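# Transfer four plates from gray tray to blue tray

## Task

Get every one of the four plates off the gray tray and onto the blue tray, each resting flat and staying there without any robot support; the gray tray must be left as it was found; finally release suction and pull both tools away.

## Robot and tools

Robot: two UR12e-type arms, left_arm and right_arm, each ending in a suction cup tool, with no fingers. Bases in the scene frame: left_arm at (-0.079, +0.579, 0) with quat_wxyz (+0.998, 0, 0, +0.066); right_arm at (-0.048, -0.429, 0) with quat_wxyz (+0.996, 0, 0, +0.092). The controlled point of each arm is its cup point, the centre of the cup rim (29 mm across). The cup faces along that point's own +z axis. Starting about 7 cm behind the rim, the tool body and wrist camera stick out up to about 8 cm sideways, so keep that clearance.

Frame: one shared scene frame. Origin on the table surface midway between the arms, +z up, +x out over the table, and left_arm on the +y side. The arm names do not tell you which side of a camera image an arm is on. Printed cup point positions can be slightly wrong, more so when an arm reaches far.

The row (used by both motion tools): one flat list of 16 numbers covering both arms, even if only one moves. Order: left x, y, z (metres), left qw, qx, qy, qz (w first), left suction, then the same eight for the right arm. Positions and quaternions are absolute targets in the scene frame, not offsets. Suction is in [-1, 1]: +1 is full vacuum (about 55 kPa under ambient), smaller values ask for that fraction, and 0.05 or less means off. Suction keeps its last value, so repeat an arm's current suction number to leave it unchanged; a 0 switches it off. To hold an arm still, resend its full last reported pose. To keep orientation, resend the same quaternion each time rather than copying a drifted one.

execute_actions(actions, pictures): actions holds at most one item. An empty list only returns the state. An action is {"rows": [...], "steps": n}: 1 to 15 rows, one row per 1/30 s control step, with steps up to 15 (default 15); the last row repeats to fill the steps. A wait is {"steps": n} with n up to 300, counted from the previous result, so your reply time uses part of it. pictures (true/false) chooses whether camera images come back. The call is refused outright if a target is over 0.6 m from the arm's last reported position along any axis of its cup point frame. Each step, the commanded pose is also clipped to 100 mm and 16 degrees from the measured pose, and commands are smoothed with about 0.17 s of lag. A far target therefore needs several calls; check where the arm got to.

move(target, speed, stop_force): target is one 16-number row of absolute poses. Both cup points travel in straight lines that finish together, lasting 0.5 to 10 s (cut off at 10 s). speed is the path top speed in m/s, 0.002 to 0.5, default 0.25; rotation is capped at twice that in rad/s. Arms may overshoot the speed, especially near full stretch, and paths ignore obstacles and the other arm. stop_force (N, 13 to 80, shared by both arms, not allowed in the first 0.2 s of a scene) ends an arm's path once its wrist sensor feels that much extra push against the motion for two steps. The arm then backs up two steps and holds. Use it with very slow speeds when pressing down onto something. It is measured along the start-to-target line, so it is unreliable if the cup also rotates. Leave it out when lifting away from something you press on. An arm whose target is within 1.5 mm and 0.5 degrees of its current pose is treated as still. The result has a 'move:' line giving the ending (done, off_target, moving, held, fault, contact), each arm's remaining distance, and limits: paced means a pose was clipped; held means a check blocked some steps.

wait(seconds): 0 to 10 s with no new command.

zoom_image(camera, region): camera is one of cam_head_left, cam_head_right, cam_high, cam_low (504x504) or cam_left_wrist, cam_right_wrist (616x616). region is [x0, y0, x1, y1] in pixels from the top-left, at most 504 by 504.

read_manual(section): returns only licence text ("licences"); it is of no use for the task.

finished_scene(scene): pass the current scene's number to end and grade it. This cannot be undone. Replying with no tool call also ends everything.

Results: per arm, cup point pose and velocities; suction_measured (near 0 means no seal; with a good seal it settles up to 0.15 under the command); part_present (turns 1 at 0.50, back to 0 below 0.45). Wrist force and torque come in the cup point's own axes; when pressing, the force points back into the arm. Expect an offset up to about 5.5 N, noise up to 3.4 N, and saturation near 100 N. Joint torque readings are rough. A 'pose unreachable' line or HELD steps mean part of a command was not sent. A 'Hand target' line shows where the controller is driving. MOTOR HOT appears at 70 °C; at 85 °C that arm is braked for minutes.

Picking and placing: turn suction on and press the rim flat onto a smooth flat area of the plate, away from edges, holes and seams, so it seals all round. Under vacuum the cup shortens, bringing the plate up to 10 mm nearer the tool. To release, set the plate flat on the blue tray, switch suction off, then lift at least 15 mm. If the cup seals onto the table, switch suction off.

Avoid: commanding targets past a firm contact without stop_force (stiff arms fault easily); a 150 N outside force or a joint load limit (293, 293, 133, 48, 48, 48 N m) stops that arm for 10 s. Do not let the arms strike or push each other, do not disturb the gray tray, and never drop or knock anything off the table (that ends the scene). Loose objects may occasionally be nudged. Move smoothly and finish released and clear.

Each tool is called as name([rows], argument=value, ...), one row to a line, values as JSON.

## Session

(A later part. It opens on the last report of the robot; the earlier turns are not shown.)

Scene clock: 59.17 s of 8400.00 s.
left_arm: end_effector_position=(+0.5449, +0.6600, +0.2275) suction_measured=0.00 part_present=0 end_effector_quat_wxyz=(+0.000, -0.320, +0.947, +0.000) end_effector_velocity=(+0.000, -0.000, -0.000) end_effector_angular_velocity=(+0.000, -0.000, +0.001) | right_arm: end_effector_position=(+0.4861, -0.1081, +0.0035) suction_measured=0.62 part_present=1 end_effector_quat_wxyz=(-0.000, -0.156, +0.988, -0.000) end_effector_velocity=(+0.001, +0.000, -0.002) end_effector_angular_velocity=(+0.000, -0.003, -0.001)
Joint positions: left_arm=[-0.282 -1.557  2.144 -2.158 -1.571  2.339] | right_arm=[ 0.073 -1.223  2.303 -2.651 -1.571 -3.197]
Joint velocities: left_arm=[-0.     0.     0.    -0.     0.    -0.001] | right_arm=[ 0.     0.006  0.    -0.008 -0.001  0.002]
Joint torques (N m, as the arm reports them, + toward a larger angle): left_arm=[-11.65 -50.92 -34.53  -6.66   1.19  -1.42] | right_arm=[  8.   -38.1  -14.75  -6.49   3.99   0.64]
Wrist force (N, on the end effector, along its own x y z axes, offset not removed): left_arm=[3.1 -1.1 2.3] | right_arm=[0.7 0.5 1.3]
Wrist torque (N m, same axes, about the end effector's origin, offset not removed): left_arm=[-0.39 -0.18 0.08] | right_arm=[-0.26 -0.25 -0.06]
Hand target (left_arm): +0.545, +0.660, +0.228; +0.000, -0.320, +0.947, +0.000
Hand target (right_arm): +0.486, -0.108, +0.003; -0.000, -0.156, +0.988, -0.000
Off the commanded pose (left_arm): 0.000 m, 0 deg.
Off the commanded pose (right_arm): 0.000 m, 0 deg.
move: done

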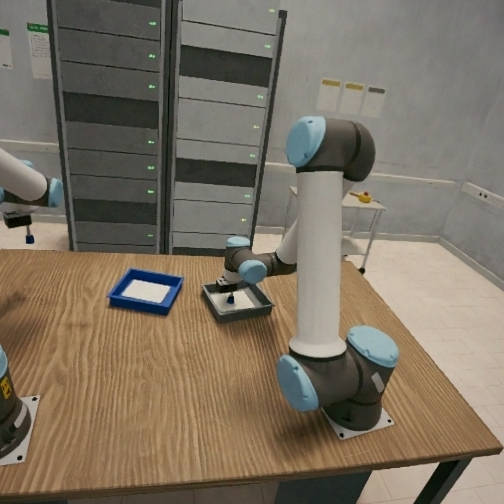

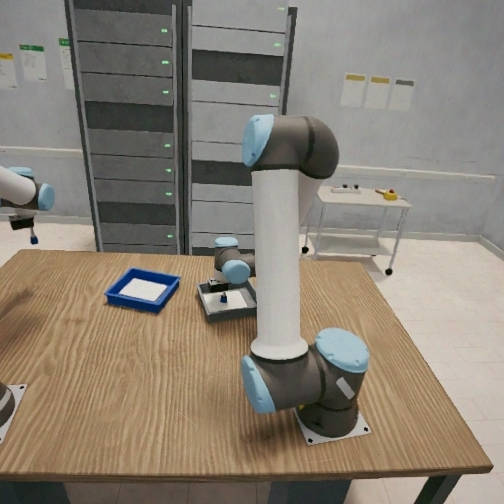

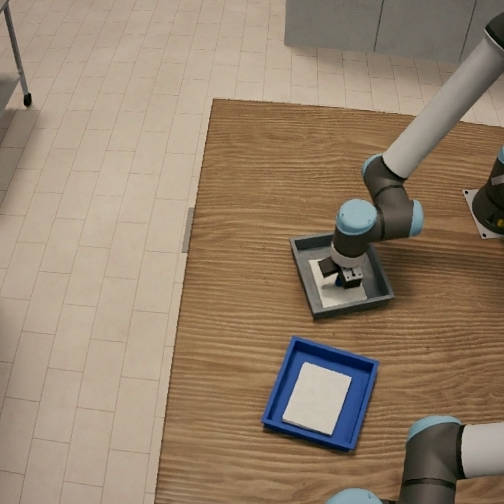

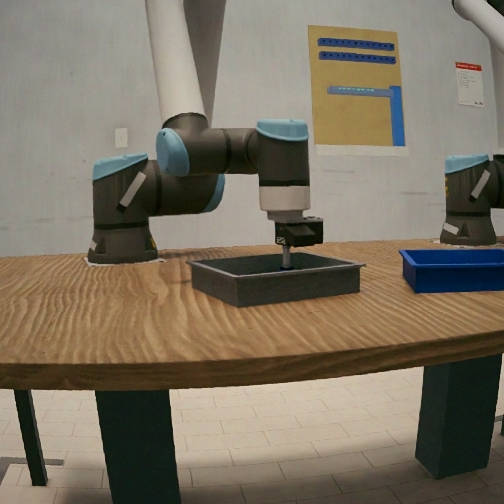

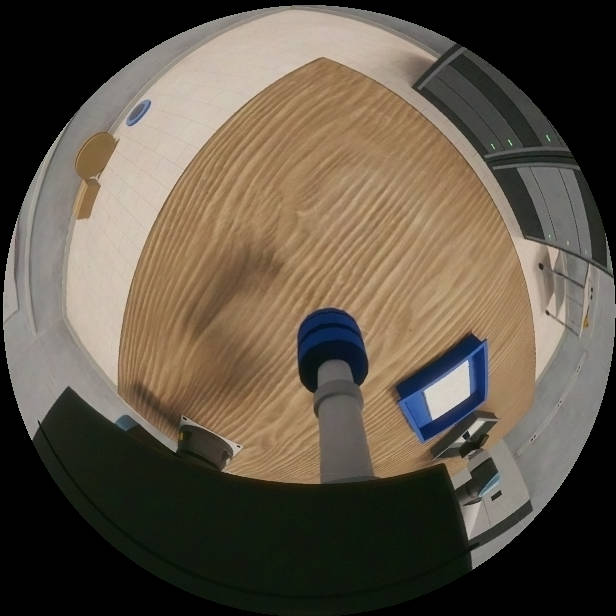

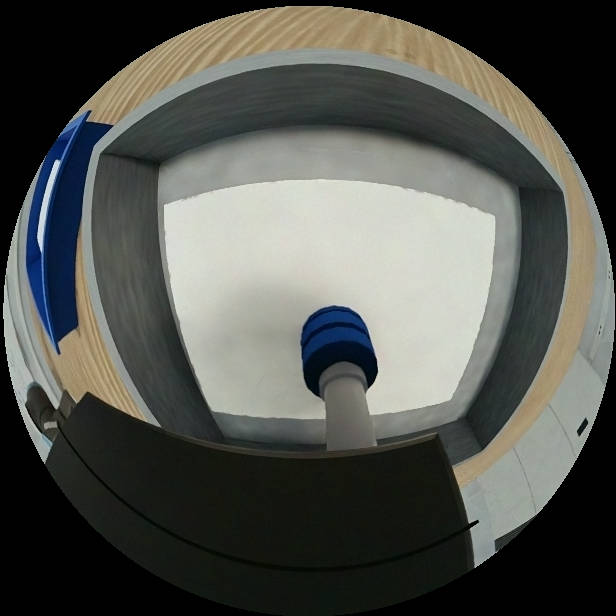

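move(target=[0.5449,0.66,0.2275,0,-0.32,0.947,0,0, 0.486,-0.108,0.075,0,-0.156,0.988,0,1], speed=0.15)

move(target=[0.5449,0.66,0.2275,0,-0.32,0.947,0,0, 0.543,0.248,0.075,0,0.118,0.993,0,1], speed=0.4)

move(target=[0.5449,0.66,0.2275,0,-0.32,0.947,0,0, 0.543,0.248,0.019,0,0.118,0.993,0,1], speed=0.1)

Scene clock: 61.30 s of 8400.00 s.
left_arm: end_effector_position=(+0.5449, +0.6600, +0.2275) suction_measured=0.00 part_present=0 end_effector_quat_wxyz=(+0.000, -0.320, +0.947, +0.000) end_effector_velocity=(-0.000, -0.000, -0.000) end_effector_angular_velocity=(-0.001, -0.001, -0.000) | right_arm: end_effector_position=(+0.4859, -0.1079, +0.0747) suction_measured=0.99 part_present=1 end_effector_quat_wxyz=(+0.000, -0.156, +0.988, +0.000) end_effector_velocity=(+0.000, -0.000, +0.003) end_effector_angular_velocity=(-0.001, +0.001, +0.001)
Joint positions: left_arm=[-0.282 -1.557  2.144 -2.158 -1.571  2.339] | right_arm=[ 0.074 -1.353  2.275 -2.492 -1.571 -3.197]
Joint velocities: left_arm=[ 0.    -0.     0.001 -0.001 -0.001  0.   ] | right_arm=[-0.    -0.004 -0.003  0.008 -0.    -0.001]
Joint torques (N m, as the arm reports them, + toward a larger angle): left_arm=[-10.73 -47.17 -34.34  -6.06   1.12  -1.58] | right_arm=[-18.87 -60.66 -37.75   0.05   3.54  -1.48]
Wrist force (N, on the end effector, along its own x y z axes, offset not removed): left_arm=[3.6 -1.1 3.4] | right_arm=[-3.9 2.6 1.0]
Wrist torque (N m, same axes, about the end effector's origin, offset not removed): left_arm=[-0.35 -0.24 0.18] | right_arm=[0.16 0.33 0.07]
Hand target (left_arm): +0.545, +0.660, +0.228; +0.000, -0.320, +0.947, +0.000
Hand target (right_arm): +0.486, -0.108, +0.075; +0.000, -0.156, +0.988, +0.000
Off the commanded pose (left_arm): 0.000 m, 0 deg.
Off the commanded pose (right_arm): 0.000 m, 0 deg.
move: done

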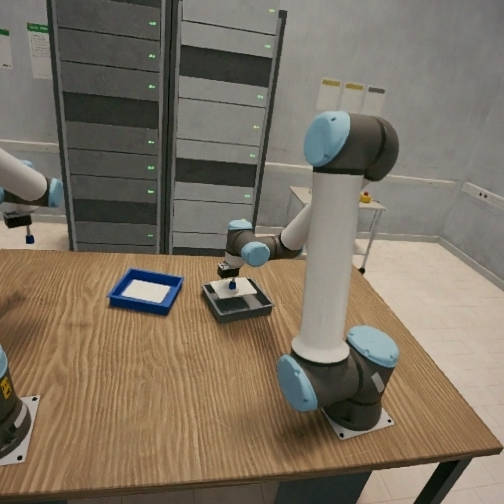

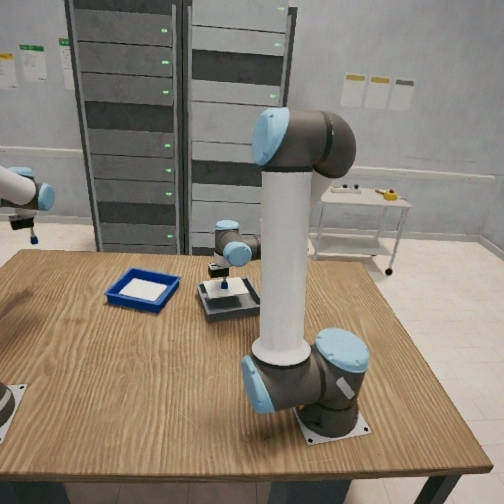

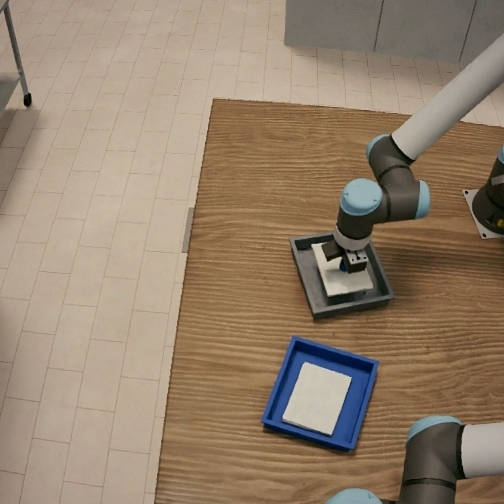

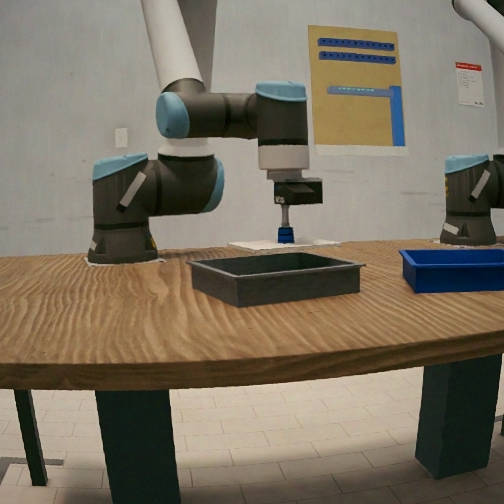

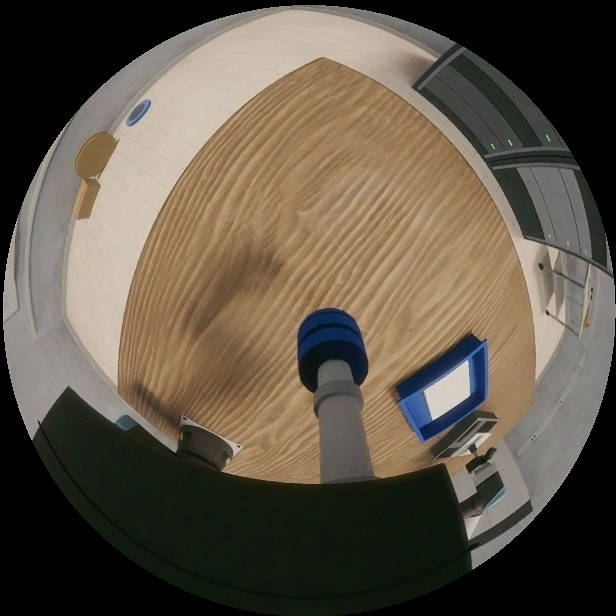

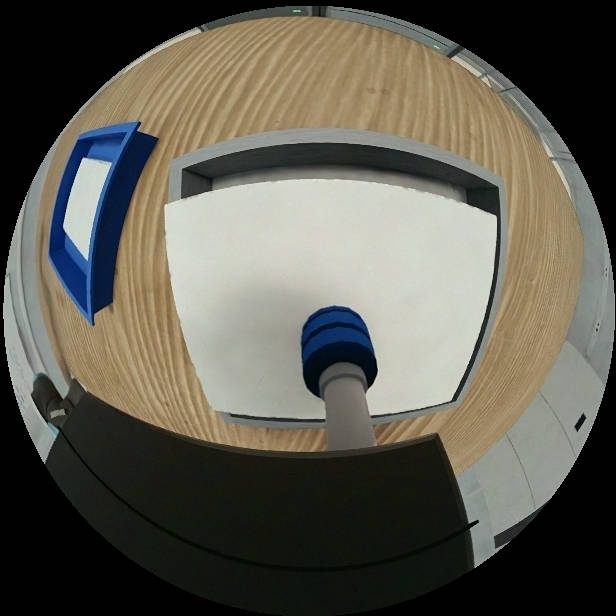

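Scene clock: 63.03 s of 8400.00 s.
left_arm: end_effector_position=(+0.5449, +0.6600, +0.2275) suction_measured=0.00 part_present=0 end_effector_quat_wxyz=(+0.000, -0.320, +0.947, +0.000) end_effector_velocity=(-0.000, +0.000, -0.000) end_effector_angular_velocity=(+0.001, +0.001, -0.000) | right_arm: end_effector_position=(+0.5427, +0.2479, +0.0752) suction_measured=0.98 part_present=1 end_effector_quat_wxyz=(+0.000, +0.118, +0.993, +0.000) end_effector_velocity=(+0.001, +0.003, +0.000) end_effector_angular_velocity=(-0.000, -0.000, -0.003)
Joint positions: left_arm=[-0.282 -1.557  2.144 -2.158 -1.571  2.339] | right_arm=[ 0.474 -1.005  1.718 -2.284 -1.571 -2.247]
Joint velocities: left_arm=[-0.    -0.     0.     0.001  0.001 -0.   ] | right_arm=[ 0.001  0.003 -0.006  0.003 -0.     0.005]
Joint torques (N m, as the arm reports them, + toward a larger angle): left_arm=[-12.73 -49.96 -34.66  -6.35   1.05  -1.72] | right_arm=[ 14.92 -65.12 -44.27  -0.04  -3.77   2.5 ]
Wrist force (N, on the end effector, along its own x y z axes, offset not removed): left_arm=[1.9 -0.1 3.3] | right_arm=[3.5 2.1 1.9]
Wrist torque (N m, same axes, about the end effector's origin, offset not removed): left_arm=[-0.17 0.06 0.14] | right_arm=[0.09 -0.54 0.03]
Hand target (left_arm): +0.545, +0.660, +0.228; +0.000, -0.320, +0.947, +0.000
Hand target (right_arm): +0.543, +0.248, +0.075; +0.000, +0.118, +0.993, +0.000
Off the commanded pose (left_arm): 0.000 m, 0 deg.
Off the commanded pose (right_arm): 0.000 m, 0 deg.
move: done

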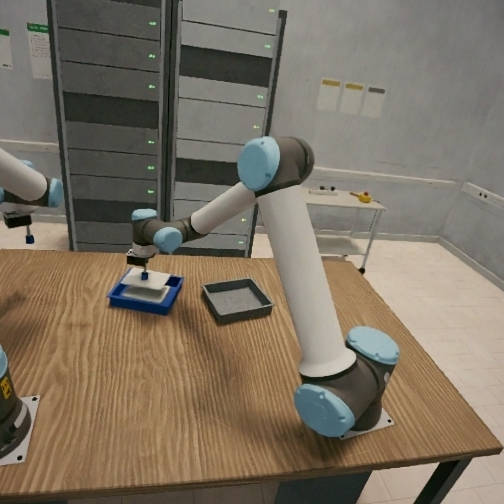

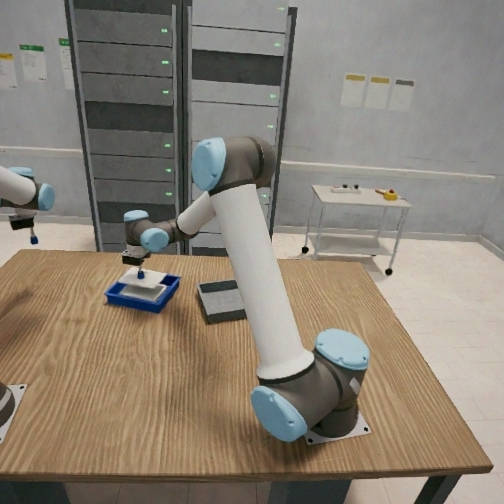

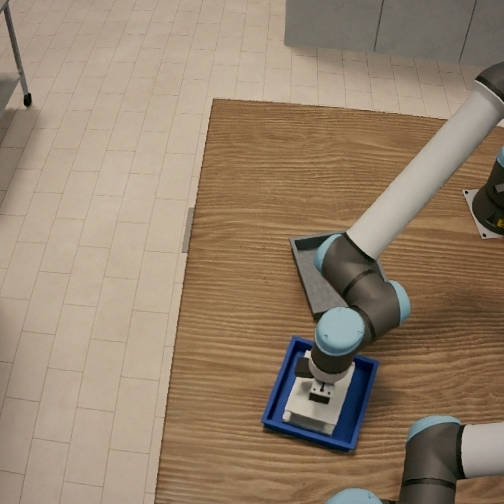

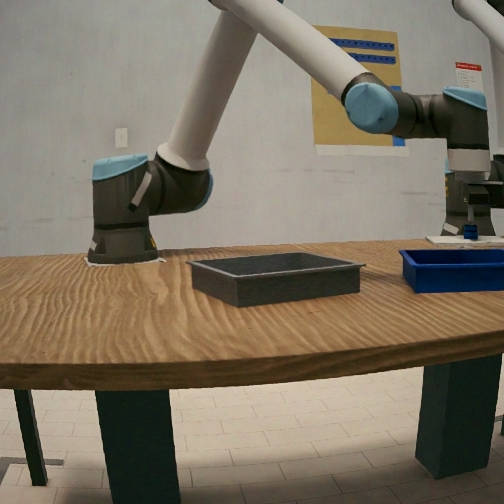

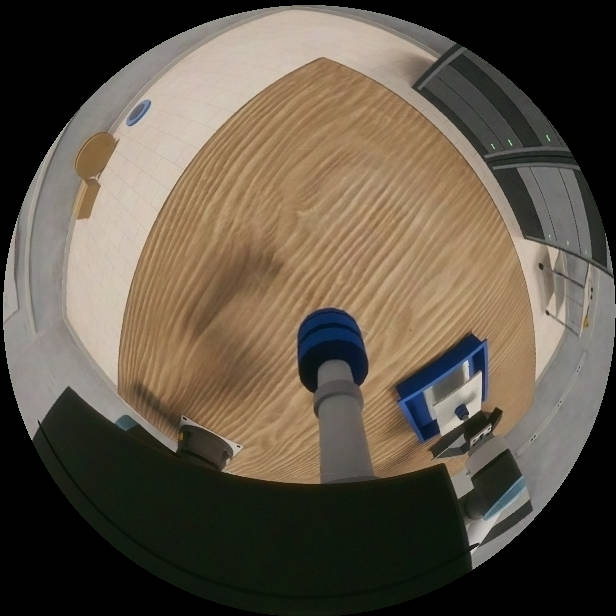

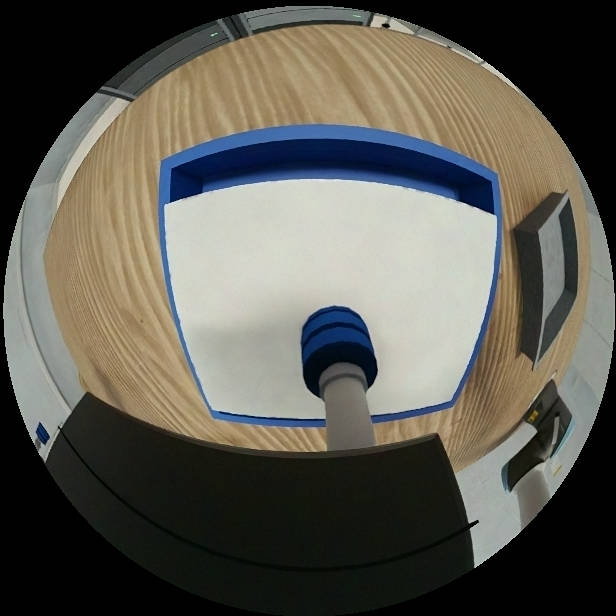

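Scene clock: 64.13 s of 8400.00 s.
left_arm: end_effector_position=(+0.5449, +0.6600, +0.2275) suction_measured=0.00 part_present=0 end_effector_quat_wxyz=(+0.000, -0.320, +0.947, +0.000) end_effector_velocity=(+0.000, -0.000, +0.000) end_effector_angular_velocity=(+0.000, -0.001, +0.000) | right_arm: end_effector_position=(+0.5430, +0.2481, +0.0193) suction_measured=0.98 part_present=1 end_effector_quat_wxyz=(-0.000, +0.118, +0.993, -0.000) end_effector_velocity=(-0.001, -0.000, -0.004) end_effector_angular_velocity=(-0.002, -0.000, +0.000)
Joint positions: left_arm=[-0.282 -1.557  2.144 -2.158 -1.571  2.339] | right_arm=[ 0.474 -0.941  1.735 -2.365 -1.571 -2.247]
Joint velocities: left_arm=[-0. -0.  0. -0.  0. -0.] | right_arm=[ 0.001  0.004  0.002 -0.005 -0.002  0.001]
Joint torques (N m, as the arm reports them, + toward a larger angle): left_arm=[-11.99 -49.12 -35.05  -6.04   0.94  -1.41] | right_arm=[-18.07 -67.14 -24.34  -6.6   -4.02   2.55]
Wrist force (N, on the end effector, along its own x y z axes, offset not removed): left_arm=[2.4 0.5 1.1] | right_arm=[-1.4 -0.4 2.3]
Wrist torque (N m, same axes, about the end effector's origin, offset not removed): left_arm=[-0.16 -0.05 0.10] | right_arm=[-0.38 0.03 -0.01]
Hand target (left_arm): +0.545, +0.660, +0.228; +0.000, -0.320, +0.947, +0.000
Hand target (right_arm): +0.543, +0.248, +0.019; -0.000, +0.118, +0.993, -0.000
Off the commanded pose (left_arm): 0.000 m, 0 deg.
Off the commanded pose (right_arm): 0.000 m, 0 deg.
move: done

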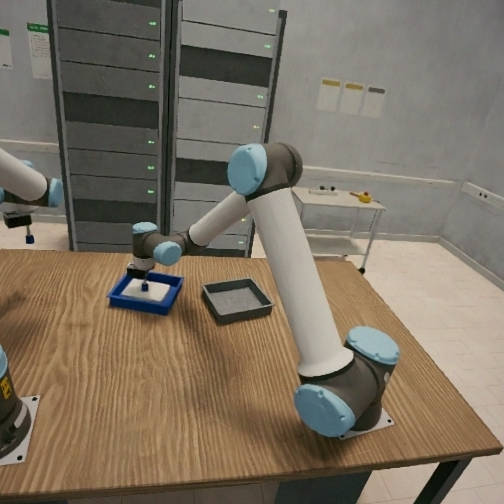

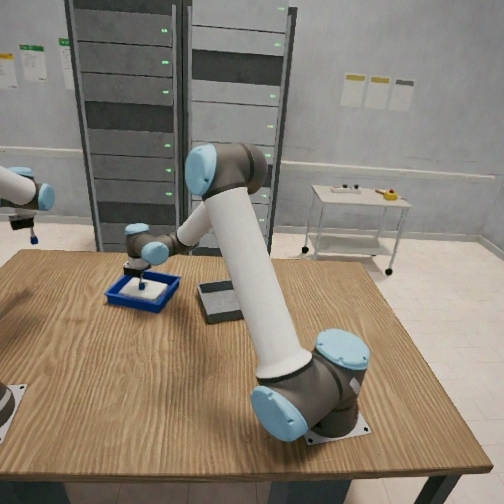

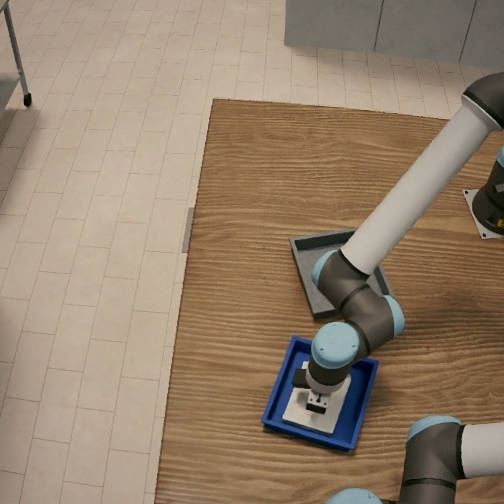

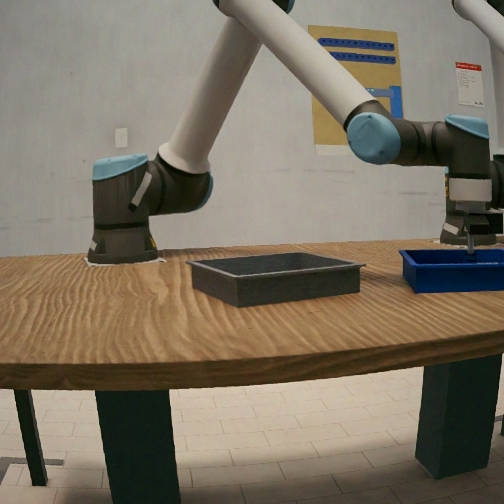

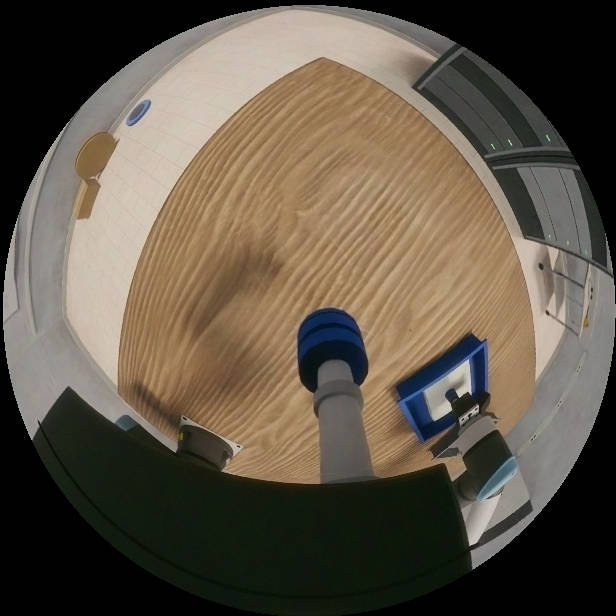

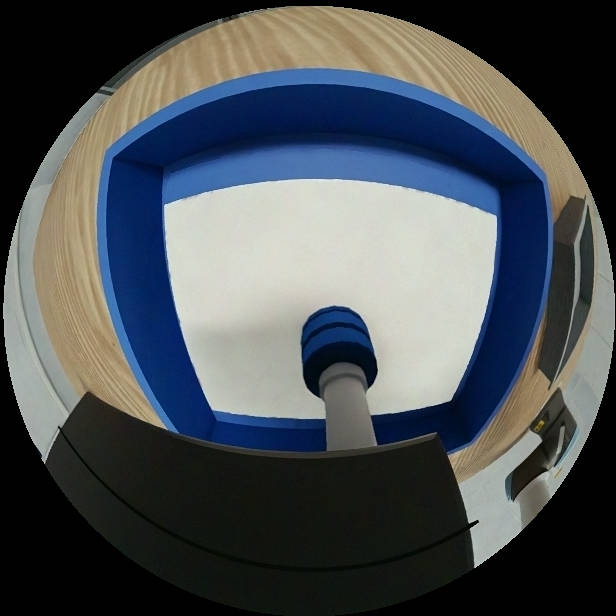

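move(target=[0.5449,0.66,0.2275,0,-0.32,0.947,0,0, 0.543,0.248,0.06,0,0.118,0.993,0,0], speed=0.2)

move(target=[0.5449,0.66,0.2275,0,-0.32,0.947,0,0, 0.45,0.05,0.25,0,0.118,0.993,0,0], speed=0.4)

Scene clock: 65.80 s of 8400.00 s.
left_arm: end_effector_position=(+0.5449, +0.6600, +0.2275) suction_measured=0.00 part_present=0 end_effector_quat_wxyz=(+0.000, -0.320, +0.947, +0.000) end_effector_velocity=(+0.000, -0.000, -0.000) end_effector_angular_velocity=(-0.000, +0.001, +0.000) | right_arm: end_effector_position=(+0.5430, +0.2480, +0.0596) suction_measured=0.00 part_present=0 end_effector_quat_wxyz=(+0.000, +0.118, +0.993, +0.000) end_effector_velocity=(+0.000, -0.000, +0.003) end_effector_angular_velocity=(-0.000, -0.000, -0.001)
Joint positions: left_arm=[-0.282 -1.557  2.144 -2.158 -1.571  2.339] | right_arm=[ 0.474 -0.987  1.723 -2.306 -1.571 -2.247]
Joint velocities: left_arm=[-0.     0.001 -0.     0.001 -0.    -0.   ] | right_arm=[-0.    -0.004 -0.002  0.005 -0.001  0.001]
Joint torques (N m, as the arm reports them, + toward a larger angle): left_arm=[-10.72 -49.22 -34.91  -6.15   0.54  -1.4 ] | right_arm=[-11.52 -95.49 -43.37  -0.12  -3.81   1.2 ]
Wrist force (N, on the end effector, along its own x y z axes, offset not removed): left_arm=[2.9 -0.5 4.1] | right_arm=[0.3 -0.6 1.0]
Wrist torque (N m, same axes, about the end effector's origin, offset not removed): left_arm=[-0.18 -0.18 0.13] | right_arm=[-0.30 -0.23 -0.02]
Hand target (left_arm): +0.545, +0.660, +0.228; +0.000, -0.320, +0.947, +0.000
Hand target (right_arm): +0.543, +0.248, +0.060; +0.000, +0.118, +0.993, +0.000
Off the commanded pose (left_arm): 0.000 m, 0 deg.
Off the commanded pose (right_arm): 0.000 m, 0 deg.
move: done

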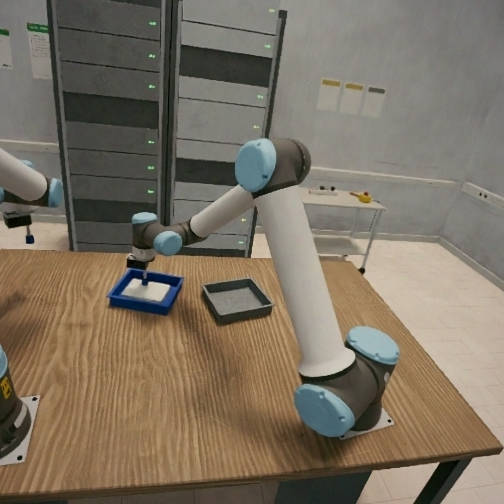

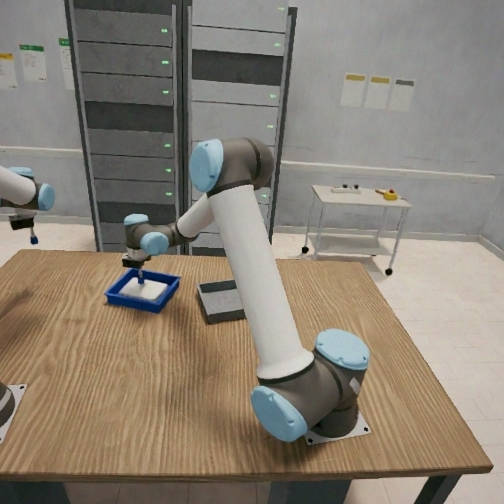

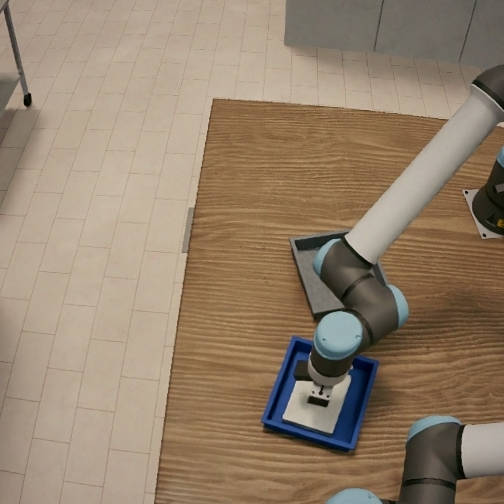

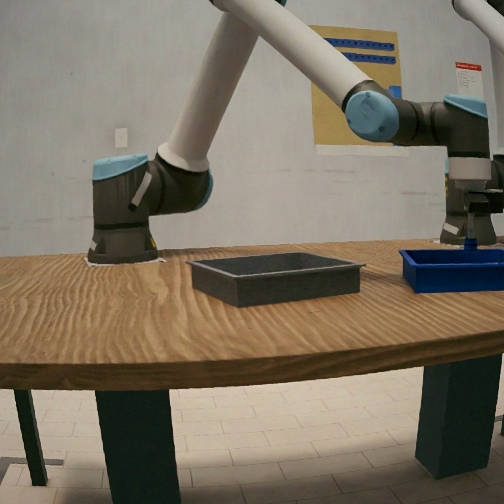

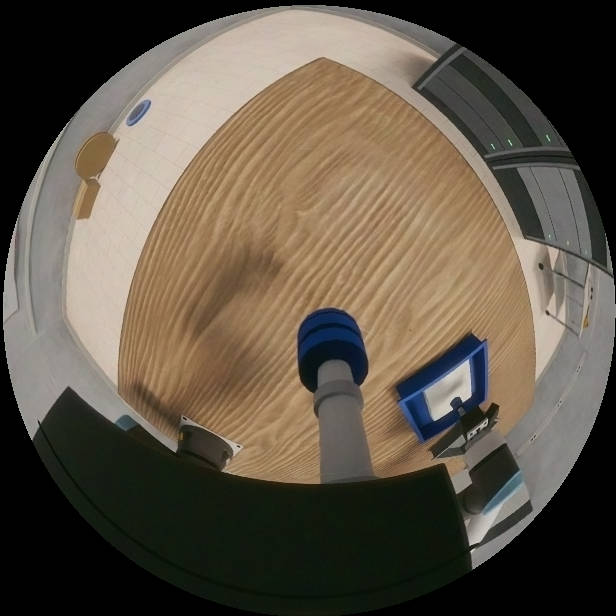

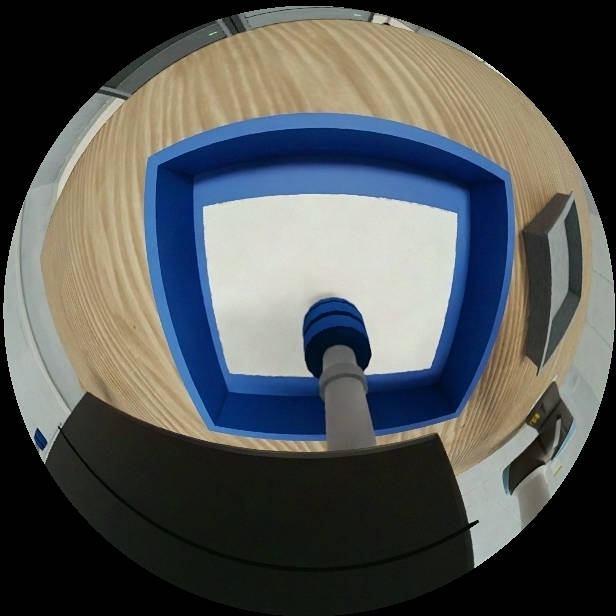

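Scene clock: 67.37 s of 8400.00 s.
left_arm: end_effector_position=(+0.5449, +0.6600, +0.2275) suction_measured=0.00 part_present=0 end_effector_quat_wxyz=(+0.000, -0.320, +0.947, +0.000) end_effector_velocity=(-0.000, +0.000, -0.000) end_effector_angular_velocity=(+0.000, -0.000, -0.000) | right_arm: end_effector_position=(+0.4500, +0.0501, +0.2497) suction_measured=0.00 part_present=0 end_effector_quat_wxyz=(-0.000, +0.118, +0.993, -0.000) end_effector_velocity=(-0.001, -0.002, +0.002) end_effector_angular_velocity=(-0.000, +0.000, -0.001)
Joint positions: left_arm=[-0.282 -1.557  2.144 -2.158 -1.571  2.339] | right_arm=[ 0.327 -1.477  2.013 -2.107 -1.571 -2.394]
Joint velocities: left_arm=[ 0.    -0.     0.001 -0.     0.     0.   ] | right_arm=[-0.002 -0.004  0.002  0.003 -0.    -0.001]
Joint torques (N m, as the arm reports them, + toward a larger angle): left_arm=[-12.63 -49.77 -34.56  -6.62   0.48  -1.75] | right_arm=[-20.71 -63.98 -30.76  -0.18   3.97  -2.06]
Wrist force (N, on the end effector, along its own x y z axes, offset not removed): left_arm=[1.2 -0.5 1.7] | right_arm=[-1.2 -2.1 -0.6]
Wrist torque (N m, same axes, about the end effector's origin, offset not removed): left_arm=[-0.20 0.01 0.15] | right_arm=[-0.44 -0.01 0.02]
Hand target (left_arm): +0.545, +0.660, +0.228; +0.000, -0.320, +0.947, +0.000
Hand target (right_arm): +0.450, +0.050, +0.250; +0.000, +0.118, +0.993, -0.000
Off the commanded pose (left_arm): 0.000 m, 0 deg.
Off the commanded pose (right_arm): 0.000 m, 0 deg.
move: done

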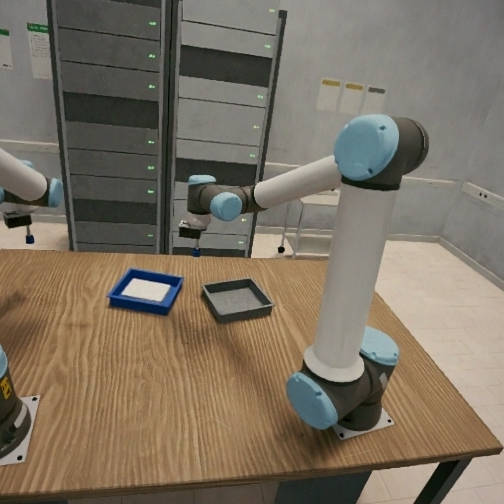

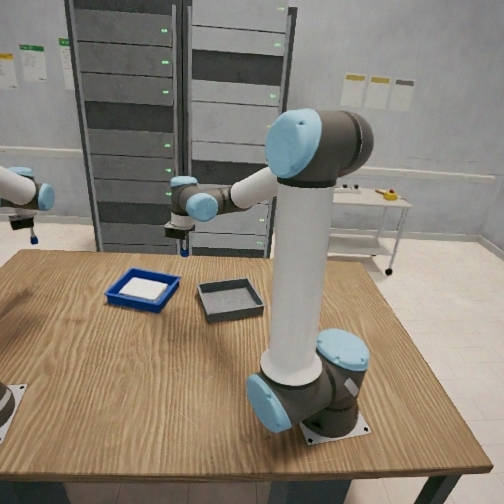

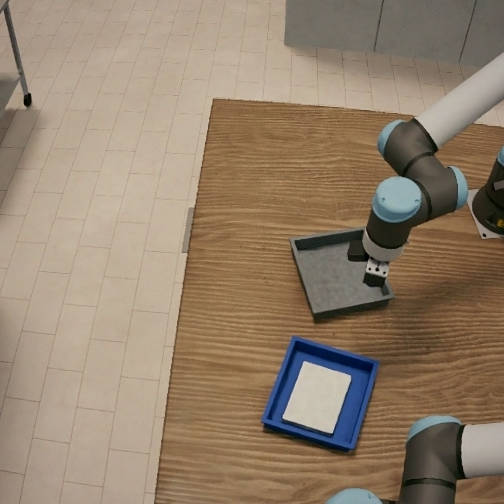

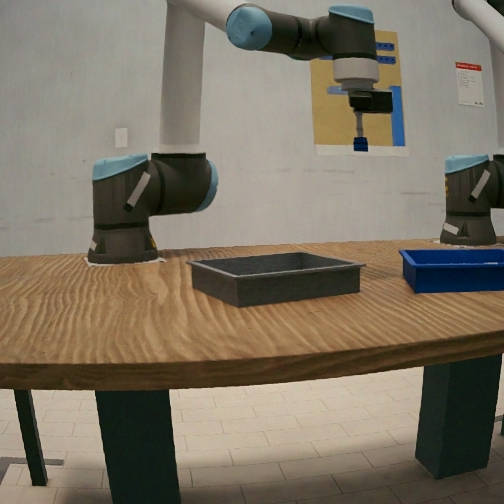

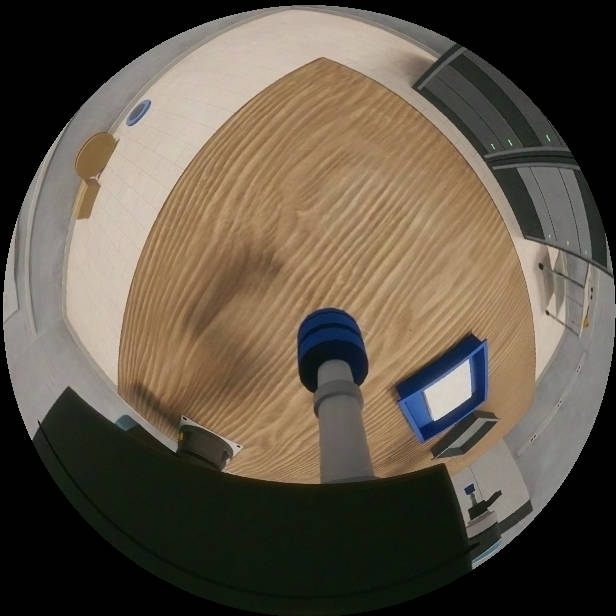

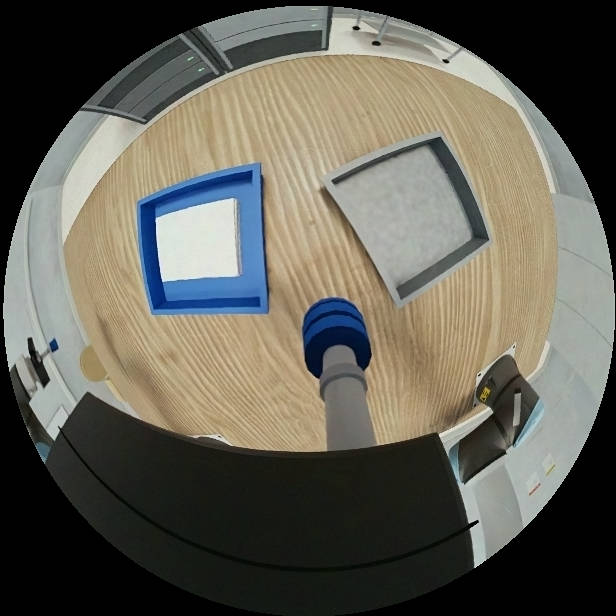

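finished_scene(scene=1)

The scene is finished: the task was done.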